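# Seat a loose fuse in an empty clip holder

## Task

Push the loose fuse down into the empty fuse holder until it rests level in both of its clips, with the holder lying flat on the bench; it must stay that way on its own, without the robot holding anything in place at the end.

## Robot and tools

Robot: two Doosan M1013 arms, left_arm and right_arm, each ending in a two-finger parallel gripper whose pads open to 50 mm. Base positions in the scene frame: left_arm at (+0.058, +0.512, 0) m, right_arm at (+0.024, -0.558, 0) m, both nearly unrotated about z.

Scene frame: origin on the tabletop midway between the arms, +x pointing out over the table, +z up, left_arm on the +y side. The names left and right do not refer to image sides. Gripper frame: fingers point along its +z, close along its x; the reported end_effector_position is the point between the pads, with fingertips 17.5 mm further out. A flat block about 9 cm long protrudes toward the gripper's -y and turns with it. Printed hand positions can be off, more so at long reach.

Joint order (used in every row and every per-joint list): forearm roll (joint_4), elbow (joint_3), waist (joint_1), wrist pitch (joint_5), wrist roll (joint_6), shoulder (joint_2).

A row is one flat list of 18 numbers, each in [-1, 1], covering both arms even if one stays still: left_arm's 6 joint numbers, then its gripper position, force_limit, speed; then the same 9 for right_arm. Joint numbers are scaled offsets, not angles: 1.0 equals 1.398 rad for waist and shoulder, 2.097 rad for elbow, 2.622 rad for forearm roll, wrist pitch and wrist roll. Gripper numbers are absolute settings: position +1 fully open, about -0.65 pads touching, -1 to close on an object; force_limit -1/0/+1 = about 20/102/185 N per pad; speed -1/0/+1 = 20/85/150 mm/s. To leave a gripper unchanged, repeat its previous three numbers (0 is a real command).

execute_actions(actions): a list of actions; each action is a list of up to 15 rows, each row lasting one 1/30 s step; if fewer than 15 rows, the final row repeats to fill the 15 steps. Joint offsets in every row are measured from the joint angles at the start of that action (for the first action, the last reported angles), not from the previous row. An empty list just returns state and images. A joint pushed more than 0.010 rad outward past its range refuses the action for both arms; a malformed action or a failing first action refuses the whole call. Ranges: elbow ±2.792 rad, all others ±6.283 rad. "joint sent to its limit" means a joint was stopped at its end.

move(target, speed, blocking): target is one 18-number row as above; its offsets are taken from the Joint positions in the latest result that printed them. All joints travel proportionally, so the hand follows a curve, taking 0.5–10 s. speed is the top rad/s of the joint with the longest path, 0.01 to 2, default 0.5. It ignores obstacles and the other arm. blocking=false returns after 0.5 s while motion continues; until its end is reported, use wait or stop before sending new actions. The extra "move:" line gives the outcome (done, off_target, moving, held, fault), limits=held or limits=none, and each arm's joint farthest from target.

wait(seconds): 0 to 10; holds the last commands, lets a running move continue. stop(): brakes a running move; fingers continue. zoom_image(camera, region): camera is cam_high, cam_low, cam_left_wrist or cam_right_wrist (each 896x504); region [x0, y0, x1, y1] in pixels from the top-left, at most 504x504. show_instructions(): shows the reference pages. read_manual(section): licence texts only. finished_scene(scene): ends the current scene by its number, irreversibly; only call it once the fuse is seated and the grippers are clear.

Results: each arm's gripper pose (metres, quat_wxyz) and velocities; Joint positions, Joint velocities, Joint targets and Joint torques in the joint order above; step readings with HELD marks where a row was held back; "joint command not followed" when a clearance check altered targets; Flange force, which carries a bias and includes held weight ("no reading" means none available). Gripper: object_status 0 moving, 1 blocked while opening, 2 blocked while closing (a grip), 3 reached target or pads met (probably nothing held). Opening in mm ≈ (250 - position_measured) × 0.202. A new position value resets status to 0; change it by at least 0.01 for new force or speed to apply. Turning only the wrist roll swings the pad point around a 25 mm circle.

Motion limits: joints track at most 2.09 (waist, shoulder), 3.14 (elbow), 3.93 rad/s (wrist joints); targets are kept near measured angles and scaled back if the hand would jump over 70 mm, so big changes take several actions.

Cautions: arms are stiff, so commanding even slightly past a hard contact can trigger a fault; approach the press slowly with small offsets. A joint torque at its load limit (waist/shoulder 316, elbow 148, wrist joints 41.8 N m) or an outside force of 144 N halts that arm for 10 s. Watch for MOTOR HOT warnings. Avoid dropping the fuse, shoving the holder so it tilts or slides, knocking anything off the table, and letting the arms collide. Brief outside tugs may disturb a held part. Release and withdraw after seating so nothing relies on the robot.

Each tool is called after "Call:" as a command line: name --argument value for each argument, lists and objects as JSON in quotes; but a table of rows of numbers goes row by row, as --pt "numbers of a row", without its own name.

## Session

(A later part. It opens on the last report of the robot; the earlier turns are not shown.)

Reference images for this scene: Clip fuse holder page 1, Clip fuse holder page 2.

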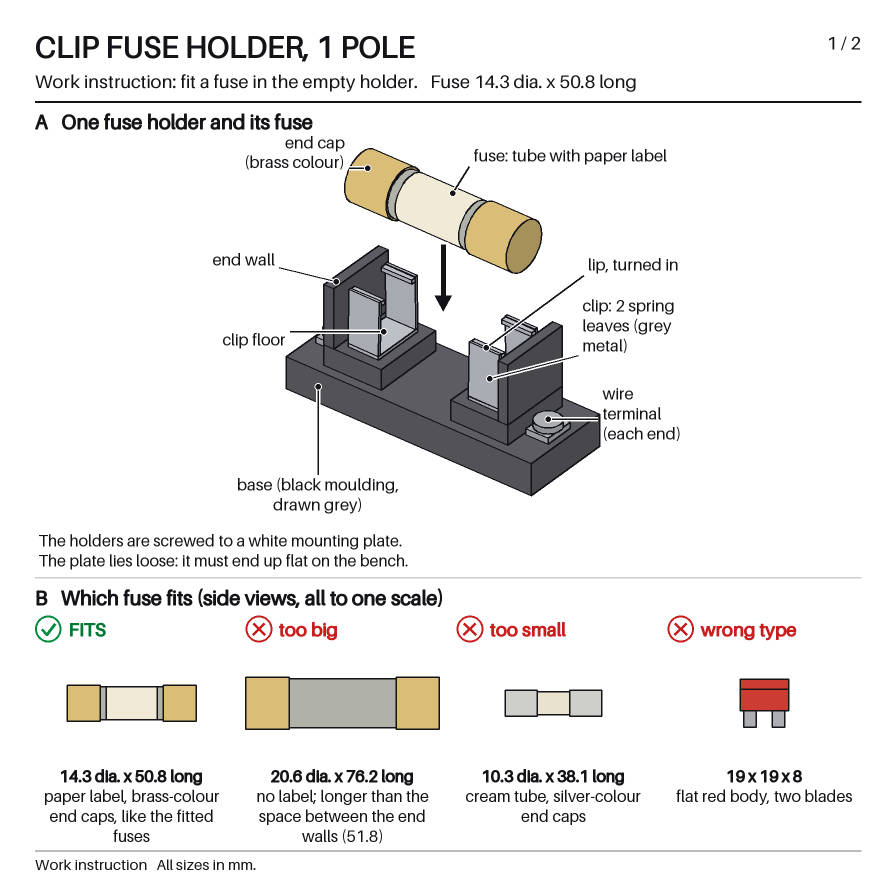

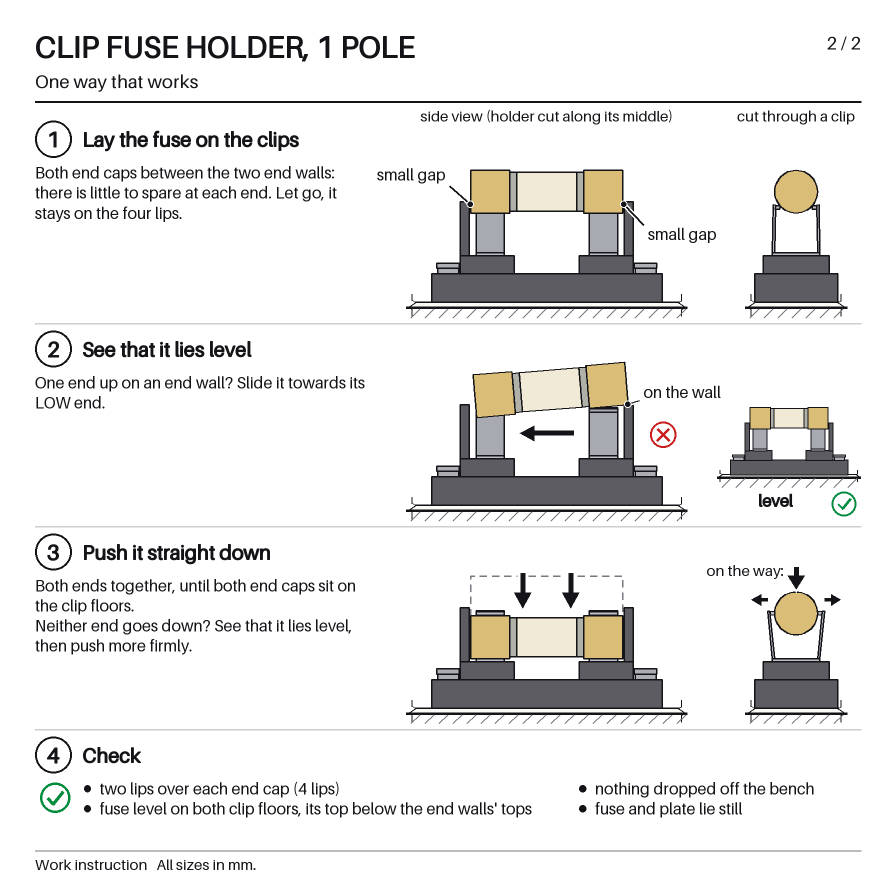

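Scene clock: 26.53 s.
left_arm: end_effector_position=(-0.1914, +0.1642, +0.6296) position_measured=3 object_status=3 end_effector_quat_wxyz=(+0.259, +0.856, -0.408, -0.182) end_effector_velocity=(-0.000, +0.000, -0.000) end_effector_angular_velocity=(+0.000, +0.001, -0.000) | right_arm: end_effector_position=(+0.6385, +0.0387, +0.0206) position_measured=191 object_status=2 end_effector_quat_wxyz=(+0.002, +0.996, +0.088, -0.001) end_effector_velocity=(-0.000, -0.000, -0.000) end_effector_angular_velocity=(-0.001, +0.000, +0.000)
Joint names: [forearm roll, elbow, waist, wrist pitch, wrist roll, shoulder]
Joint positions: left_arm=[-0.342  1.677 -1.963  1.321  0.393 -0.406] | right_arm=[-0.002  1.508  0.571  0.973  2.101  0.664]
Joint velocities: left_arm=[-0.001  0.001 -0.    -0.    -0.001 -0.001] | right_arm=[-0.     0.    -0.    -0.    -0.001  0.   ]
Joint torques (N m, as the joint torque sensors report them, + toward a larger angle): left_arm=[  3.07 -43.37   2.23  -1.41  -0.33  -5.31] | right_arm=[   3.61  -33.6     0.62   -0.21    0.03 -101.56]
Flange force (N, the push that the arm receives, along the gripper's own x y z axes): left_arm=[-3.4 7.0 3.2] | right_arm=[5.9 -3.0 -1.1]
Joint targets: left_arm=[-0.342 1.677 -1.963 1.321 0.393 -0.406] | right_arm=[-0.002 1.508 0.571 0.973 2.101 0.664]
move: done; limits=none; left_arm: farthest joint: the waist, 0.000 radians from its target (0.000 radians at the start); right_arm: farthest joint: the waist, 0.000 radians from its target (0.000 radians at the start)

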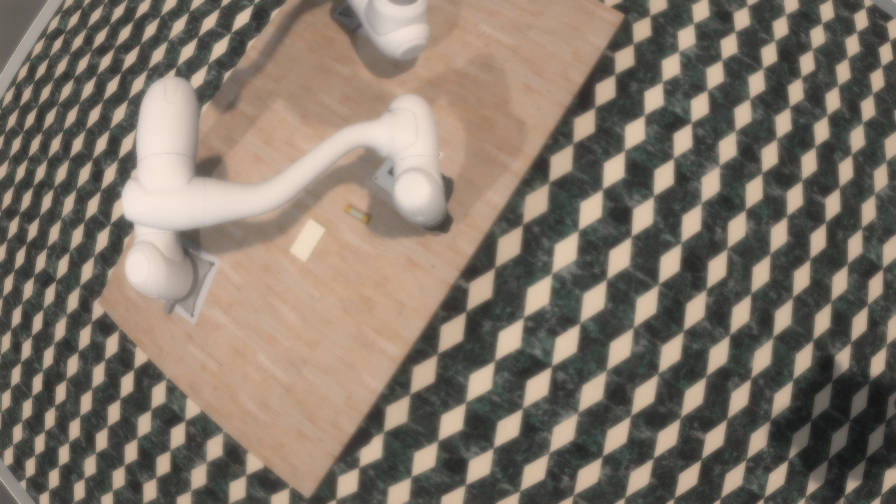

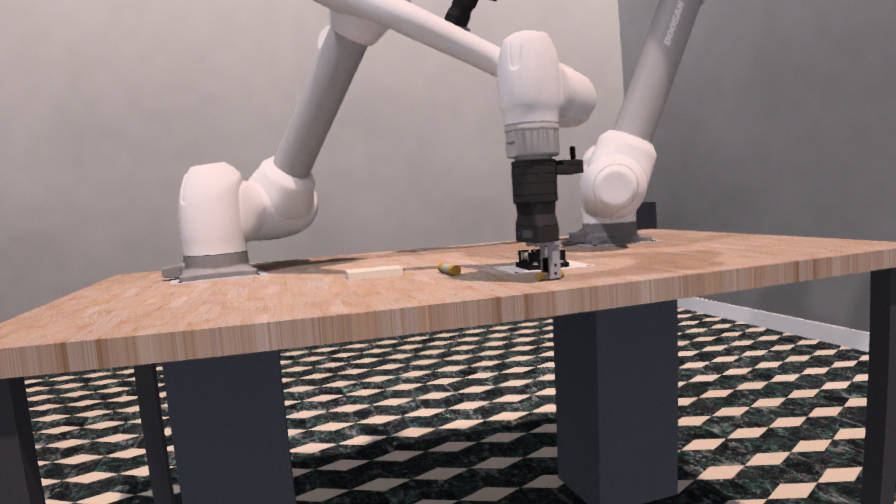

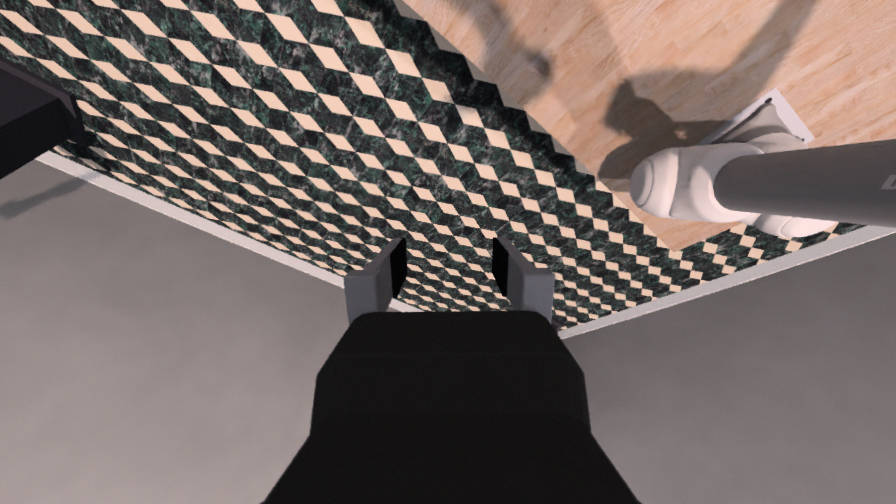

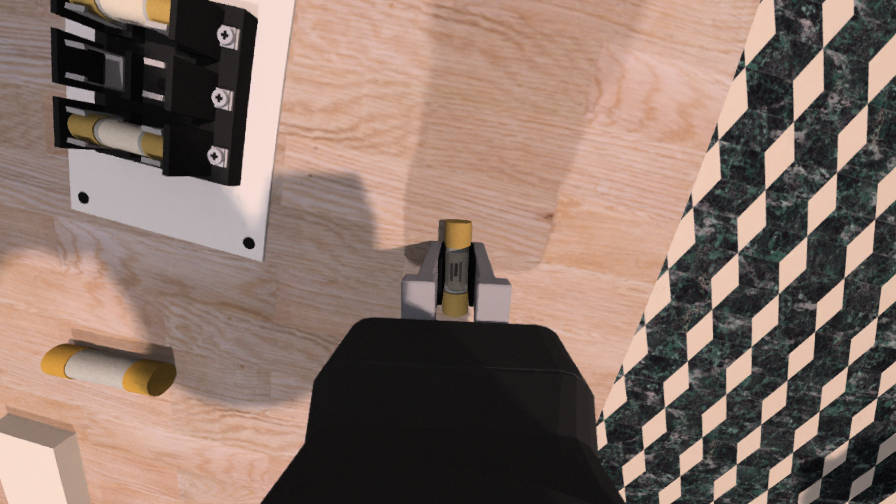

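Call:
move --target '[0,0,0,0,0,0,1,0,0, 0,-0.0134,0,0.0267,0,-0.0306,-1,-0.4,-0.6]' --speed 0.15

Call:
move --target '[0,0,0,0,0,0,1,0,0, 0,0.034,0.127,-0.0115,-0.4714,-0.0294,-1,-0.4,-0.6]' --speed 1

Call:
zoom_image --camera "cam_right_wrist" --region '[340, 130, 570, 320]'

Scene clock: 31.93 s.
left_arm: end_effector_position=(-0.1914, +0.1642, +0.6296) position_measured=3 object_status=3 end_effector_quat_wxyz=(+0.259, +0.856, -0.408, -0.182) end_effector_velocity=(-0.000, -0.000, -0.000) end_effector_angular_velocity=(+0.001, +0.000, -0.000) | right_arm: end_effector_position=(+0.6387, +0.0389, +0.0699) position_measured=191 object_status=2 end_effector_quat_wxyz=(+0.001, +0.996, +0.088, -0.000) end_effector_velocity=(-0.000, -0.001, +0.000) end_effector_angular_velocity=(-0.000, +0.000, -0.001)
Joint names: [forearm roll, elbow, waist, wrist pitch, wrist roll, shoulder]
Joint positions: left_arm=[-0.342  1.677 -1.963  1.321  0.393 -0.406] | right_arm=[-0.002  1.48   0.571  1.043  2.101  0.621]
Joint velocities: left_arm=[-0.001 -0.     0.     0.     0.     0.   ] | right_arm=[-0.     0.001 -0.     0.     0.001 -0.001]
Joint torques (N m, as the joint torque sensors report them, + toward a larger angle): left_arm=[  2.68 -43.39   0.57  -1.6   -0.14  -4.85] | right_arm=[   3.93  -36.31    3.3    -0.02    0.1  -101.46]
Flange force (N, the push that the arm receives, along the gripper's own x y z axes): left_arm=[0.7 5.5 1.3] | right_arm=[7.3 -0.1 0.9]
Joint targets: left_arm=[-0.342 1.677 -1.963 1.321 0.393 -0.406] | right_arm=[-0.002 1.480 0.571 1.043 2.101 0.621]
move: done; limits=none; left_arm: farthest joint: the waist, 0.000 radians from its target (0.000 radians at the start); right_arm: farthest joint: the waist, 0.000 radians from its target (0.000 radians at the start)

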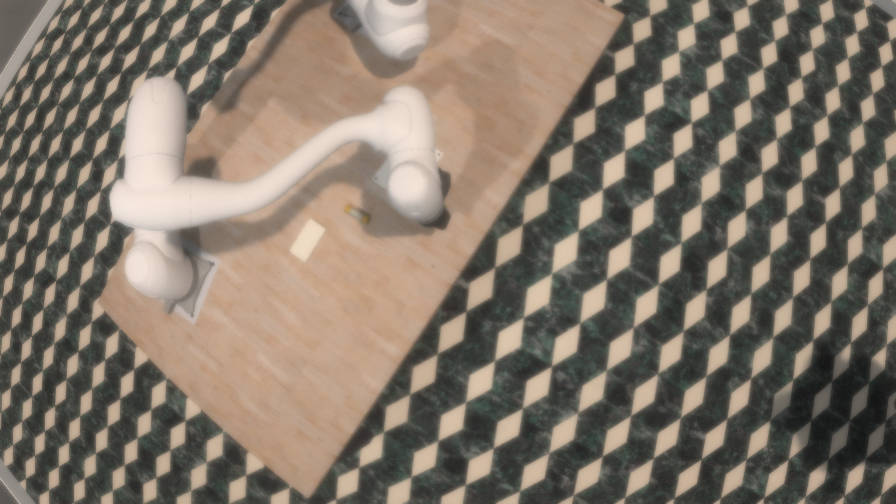

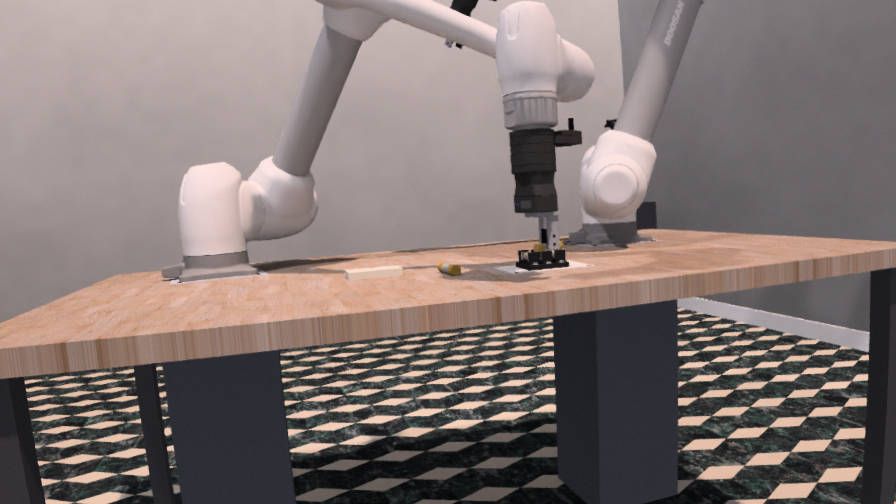

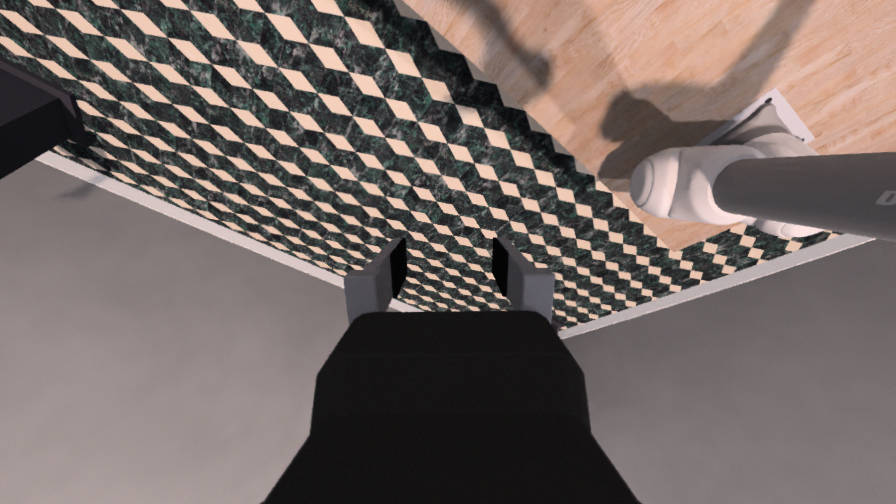

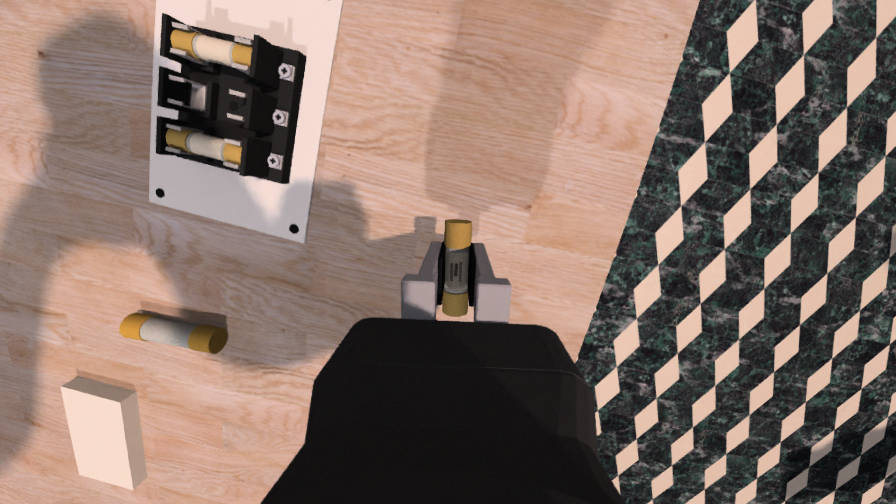

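Scene clock: 33.67 s.
left_arm: end_effector_position=(-0.1914, +0.1642, +0.6296) position_measured=3 object_status=3 end_effector_quat_wxyz=(+0.259, +0.856, -0.408, -0.182) end_effector_velocity=(-0.001, -0.000, -0.001) end_effector_angular_velocity=(+0.003, +0.000, -0.001) | right_arm: end_effector_position=(+0.4884, +0.0911, +0.0699) position_measured=191 object_status=2 end_effector_quat_wxyz=(+0.001, +0.700, +0.714, -0.001) end_effector_velocity=(-0.000, -0.000, -0.000) end_effector_angular_velocity=(-0.000, +0.001, -0.002)
Joint names: [forearm roll, elbow, waist, wrist pitch, wrist roll, shoulder]
Joint positions: left_arm=[-0.342  1.677 -1.963  1.321  0.393 -0.406] | right_arm=[-0.002  1.551  0.749  1.012  0.865  0.58 ]
Joint velocities: left_arm=[-0.001  0.002 -0.001 -0.    -0.     0.001] | right_arm=[ 0.     0.001 -0.    -0.     0.002 -0.   ]
Joint torques (N m, as the joint torque sensors report them, + toward a larger angle): left_arm=[  2.84 -43.21   1.14  -1.71  -0.21  -4.41] | right_arm=[  3.73 -34.9    2.46  -0.11   0.22 -96.34]
Flange force (N, the push that the arm receives, along the gripper's own x y z axes): left_arm=[-1.0 5.7 1.8] | right_arm=[3.2 6.9 -0.3]
Joint targets: left_arm=[-0.342 1.677 -1.963 1.321 0.393 -0.406] | right_arm=[-0.002 1.551 0.749 1.013 0.865 0.580]
move: done; limits=none; left_arm: farthest joint: the waist, 0.000 radians from its target (0.000 radians at the start); right_arm: farthest joint: the waist, 0.000 radians from its target (0.178 radians at the start)

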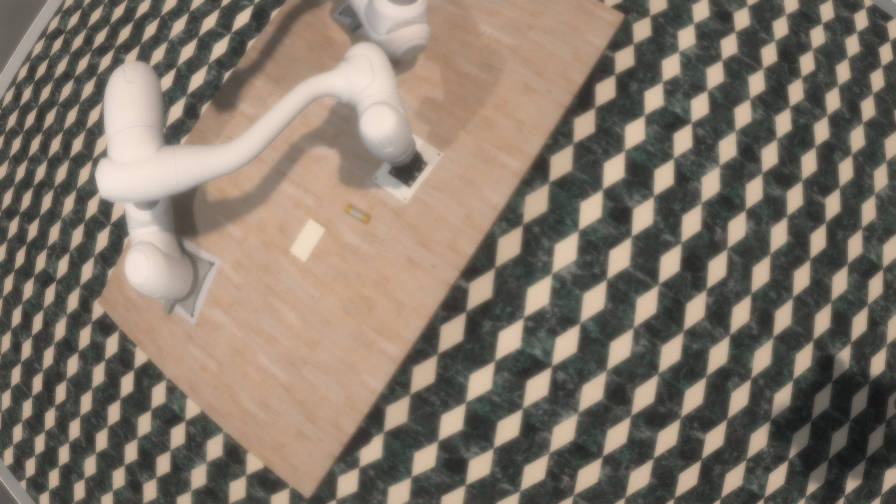

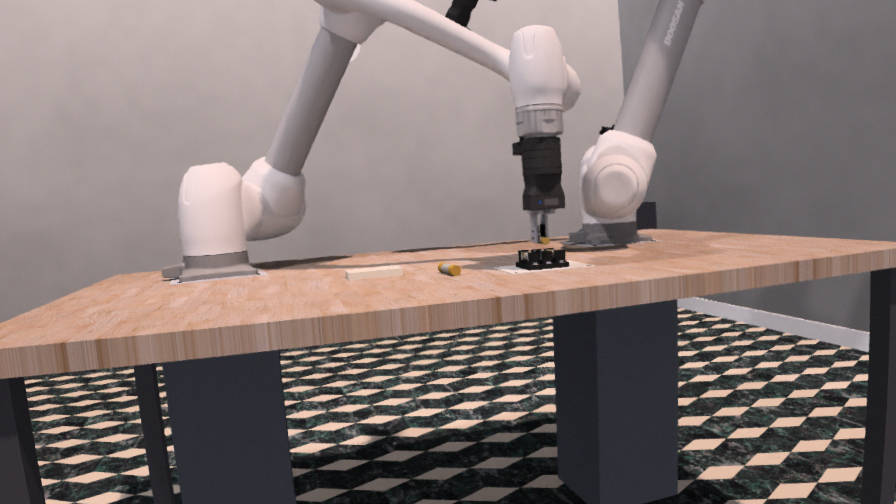

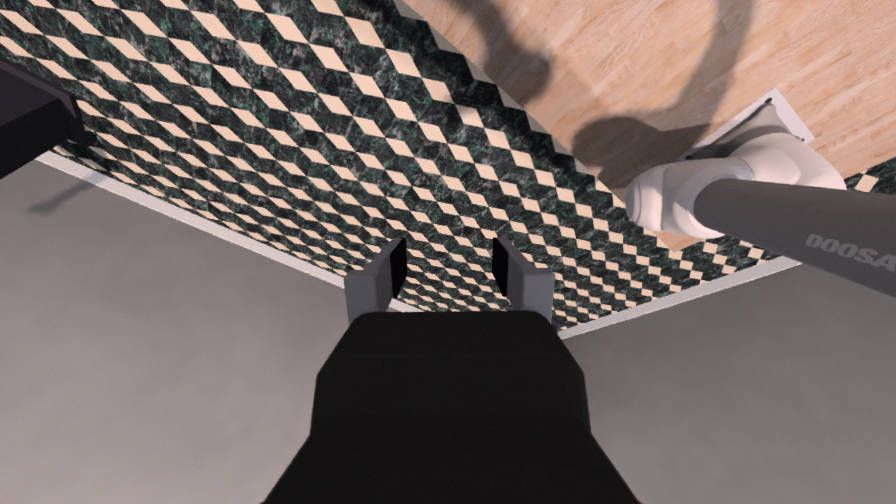

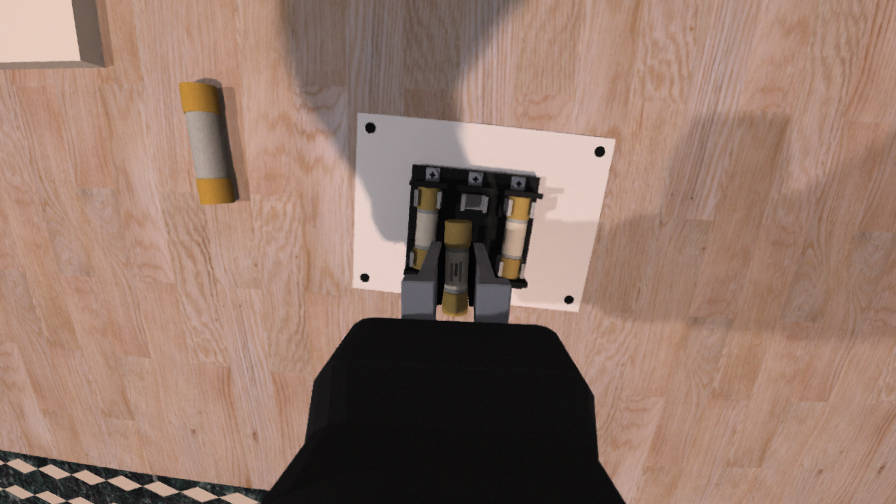

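Region (340, 130, 570, 320) of cam_right_wrist's 896x504 image, scaled by 2.191, with more detail than that image has; it fills the top 416 rows of this view, and the rest is white.

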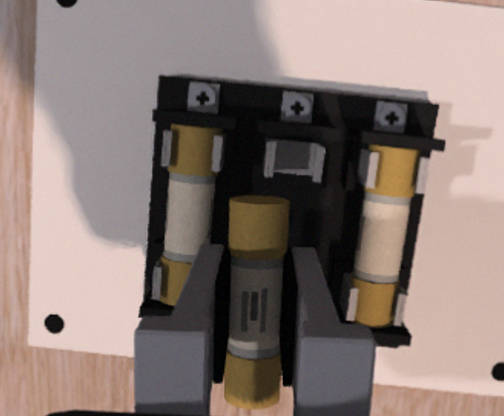

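Call:
move --target '[0,0,0,0,0,0,1,0,0, 0,0.0071,0.0117,-0.007,0.033,0.0026,-1,-0.4,-0.6]' --speed 0.1

Call:
zoom_image --camera "cam_right_wrist" --region '[370, 170, 540, 320]'

Scene clock: 39.20 s.
left_arm: end_effector_position=(-0.1914, +0.1642, +0.6296) position_measured=3 object_status=3 end_effector_quat_wxyz=(+0.259, +0.856, -0.408, -0.182) end_effector_velocity=(-0.000, +0.000, -0.001) end_effector_angular_velocity=(+0.001, +0.000, -0.001) | right_arm: end_effector_position=(+0.4754, +0.0978, +0.0600) position_measured=191 object_status=2 end_effector_quat_wxyz=(+0.001, +0.725, +0.689, -0.001) end_effector_velocity=(-0.000, -0.000, -0.000) end_effector_angular_velocity=(-0.000, -0.000, -0.001)
Joint names: [forearm roll, elbow, waist, wrist pitch, wrist roll, shoulder]
Joint positions: left_arm=[-0.342  1.677 -1.963  1.321  0.393 -0.406] | right_arm=[-0.002  1.566  0.765  0.994  0.952  0.584]
Joint velocities: left_arm=[-0.001  0.001 -0.    -0.    -0.     0.   ] | right_arm=[-0.     0.001  0.    -0.     0.002 -0.   ]
Joint torques (N m, as the joint torque sensors report them, + toward a larger angle): left_arm=[  2.85 -43.03   1.42  -1.62  -0.25  -4.79] | right_arm=[  3.82 -35.     1.27  -0.1    0.22 -96.18]
Flange force (N, the push that the arm receives, along the gripper's own x y z axes): left_arm=[-1.5 6.3 1.7] | right_arm=[3.5 4.3 0.0]
Joint targets: left_arm=[-0.342 1.677 -1.963 1.321 0.393 -0.406] | right_arm=[-0.002 1.566 0.765 0.994 0.952 0.584]
move: done; limits=none; left_arm: farthest joint: the waist, 0.000 radians from its target (0.000 radians at the start); right_arm: farthest joint: the wrist pitch, 0.001 radians from its target (0.019 radians at the start)

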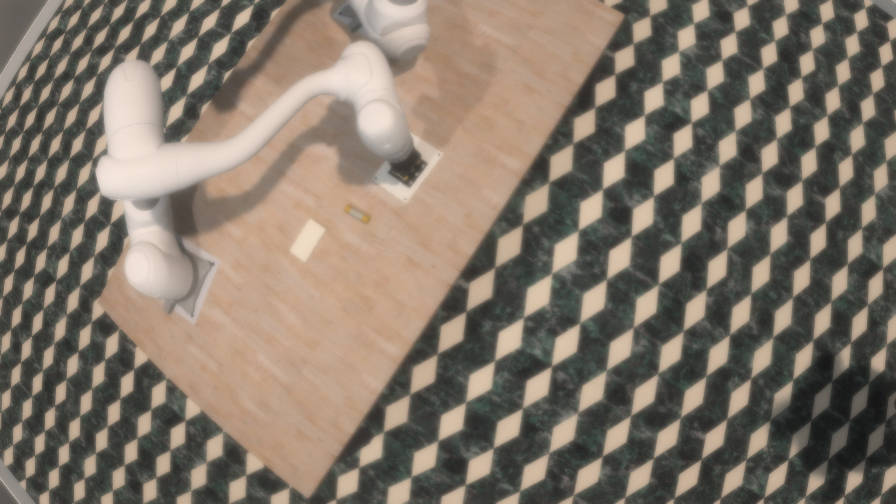

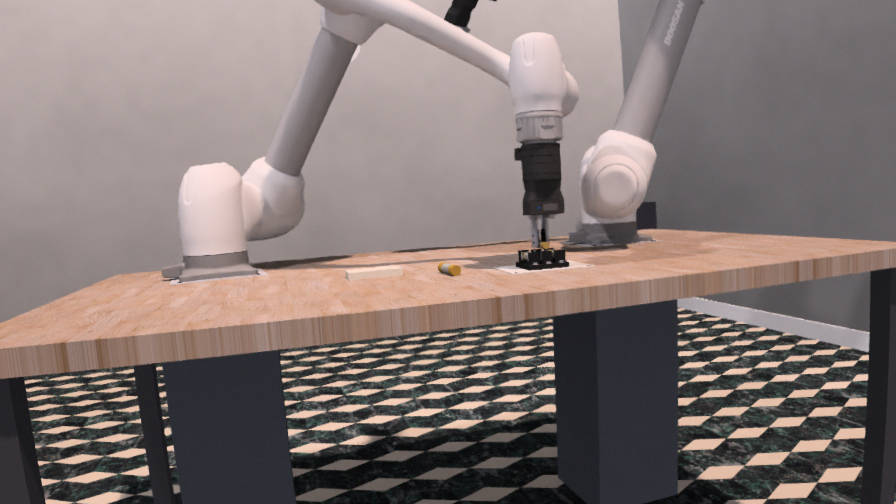

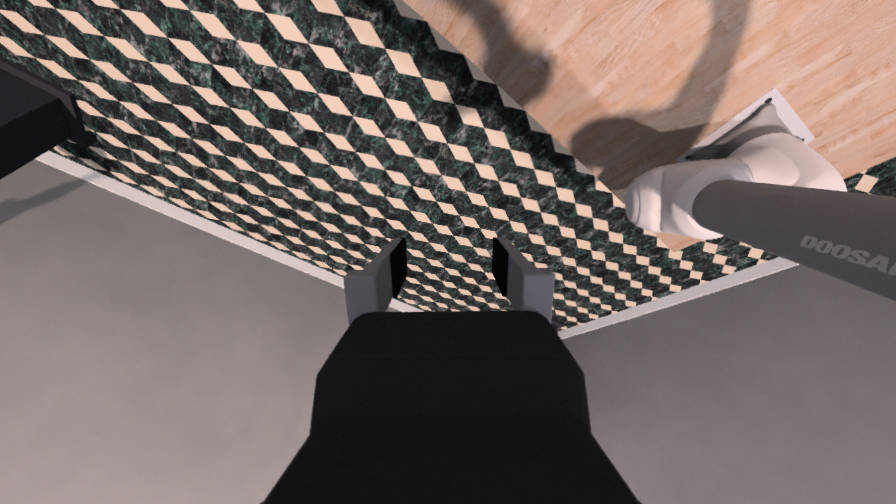

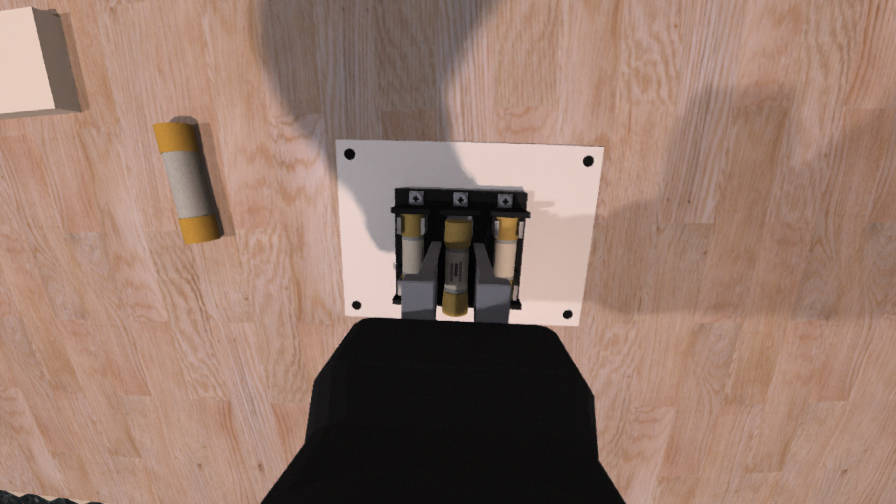

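Region (370, 170, 540, 320) of cam_right_wrist's 896x504 image, scaled by 2.965, with more detail than that image has; it fills the top 445 rows of this view, and the rest is white.

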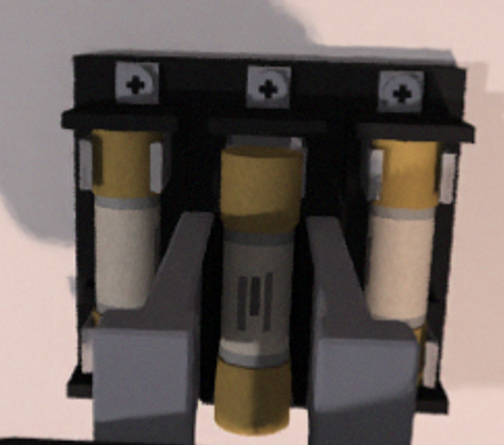

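Call:
move --target '[0,0,0,0,0,0,1,0,0, 0,0.0015,0.0019,-0.0029,0.001,0.0031,-1,-0.4,-0.6]' --speed 0.015

Call:
zoom_image --camera "cam_right_wrist" --region '[370, 170, 540, 320]'

Scene clock: 43.43 s.
left_arm: end_effector_position=(-0.1914, +0.1642, +0.6296) position_measured=3 object_status=3 end_effector_quat_wxyz=(+0.259, +0.856, -0.408, -0.182) end_effector_velocity=(-0.000, -0.000, +0.001) end_effector_angular_velocity=(-0.002, +0.001, +0.000) | right_arm: end_effector_position=(+0.4737, +0.0991, +0.0551) position_measured=191 object_status=2 end_effector_quat_wxyz=(+0.001, +0.725, +0.689, -0.001) end_effector_velocity=(-0.000, -0.001, -0.001) end_effector_angular_velocity=(-0.002, +0.001, +0.001)
Joint names: [forearm roll, elbow, waist, wrist pitch, wrist roll, shoulder]
Joint positions: left_arm=[-0.342  1.677 -1.963  1.321  0.393 -0.406] | right_arm=[-0.002  1.569  0.768  0.987  0.954  0.588]
Joint velocities: left_arm=[ 0.    -0.001 -0.    -0.001 -0.    -0.   ] | right_arm=[-0.     0.001 -0.    -0.    -0.001  0.001]
Joint torques (N m, as the joint torque sensors report them, + toward a larger angle): left_arm=[  2.81 -43.04   1.71  -1.76  -0.17  -5.26] | right_arm=[  3.83 -28.19   3.84  -0.43   0.22 -86.73]
Flange force (N, the push that the arm receives, along the gripper's own x y z axes): left_arm=[-2.3 7.6 1.6] | right_arm=[4.1 8.7 -13.0]
Joint targets: left_arm=[-0.342 1.677 -1.963 1.321 0.393 -0.406] | right_arm=[-0.002 1.569 0.768 0.987 0.954 0.588]
move: done; limits=none; left_arm: farthest joint: the waist, 0.000 radians from its target (0.000 radians at the start); right_arm: farthest joint: the waist, 0.000 radians from its target (0.003 radians at the start)

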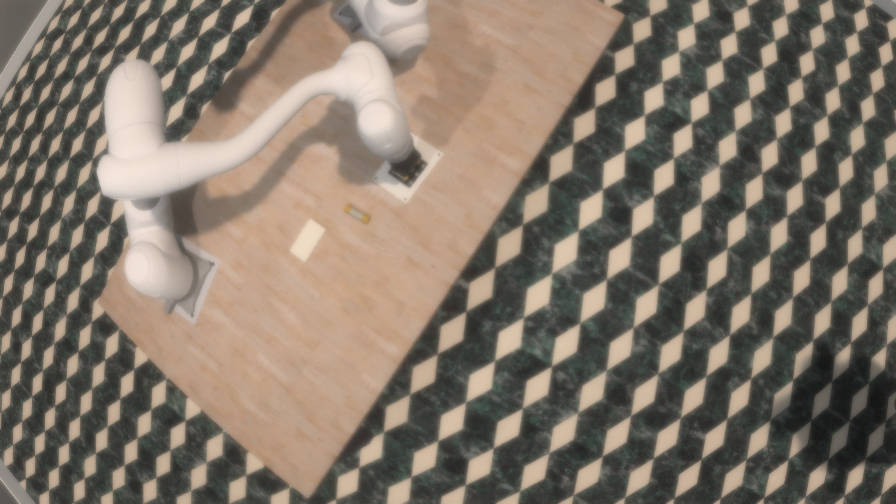

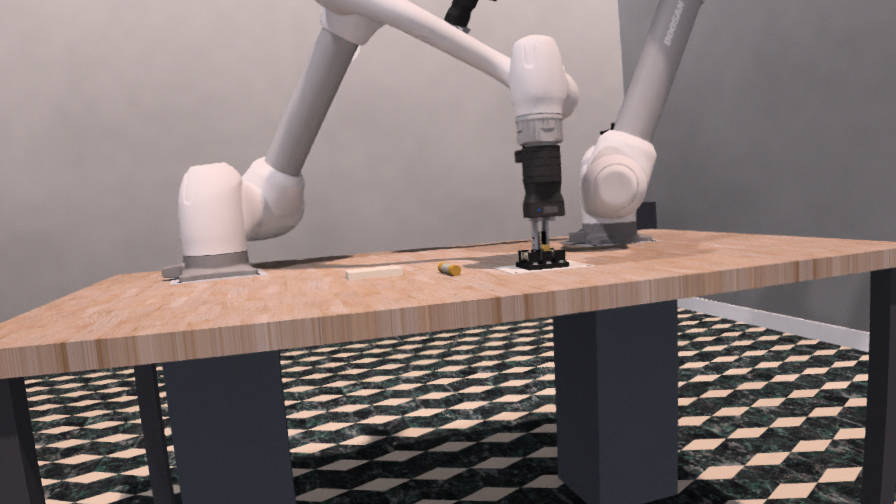

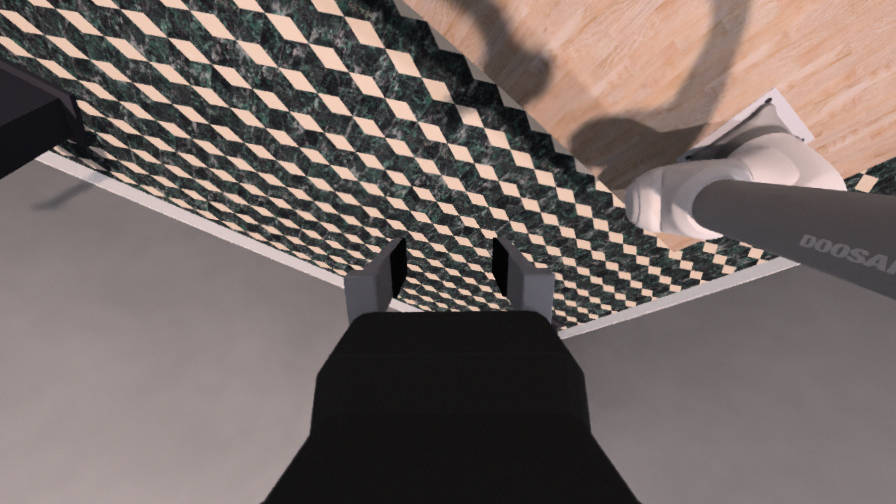

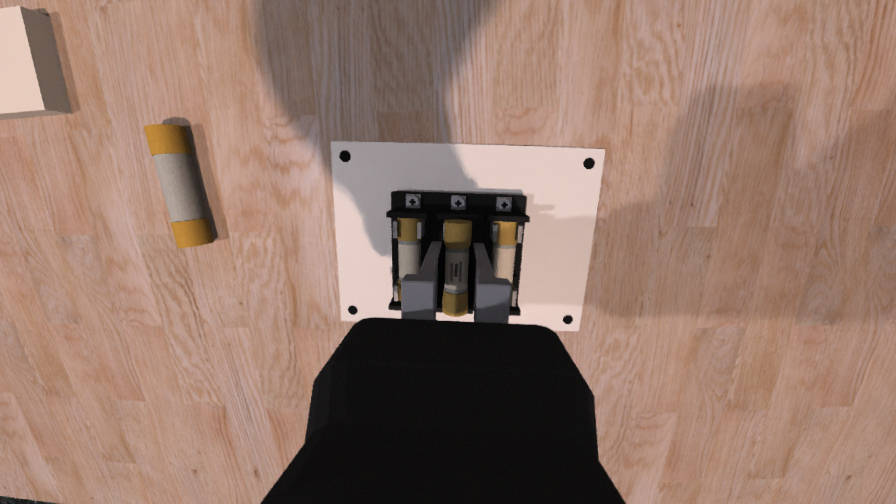

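Region (370, 170, 540, 320) of cam_right_wrist's 896x504 image, scaled by 2.965, with more detail than that image has; it fills the top 445 rows of this view, and the rest is white.

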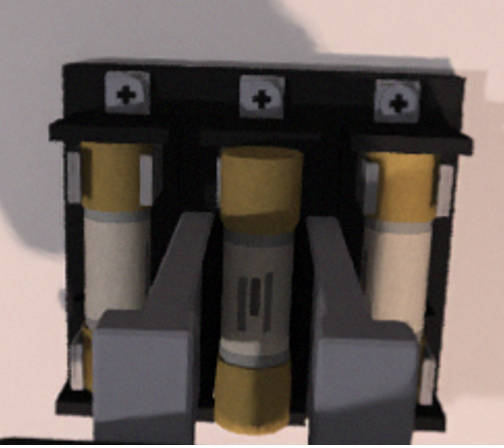

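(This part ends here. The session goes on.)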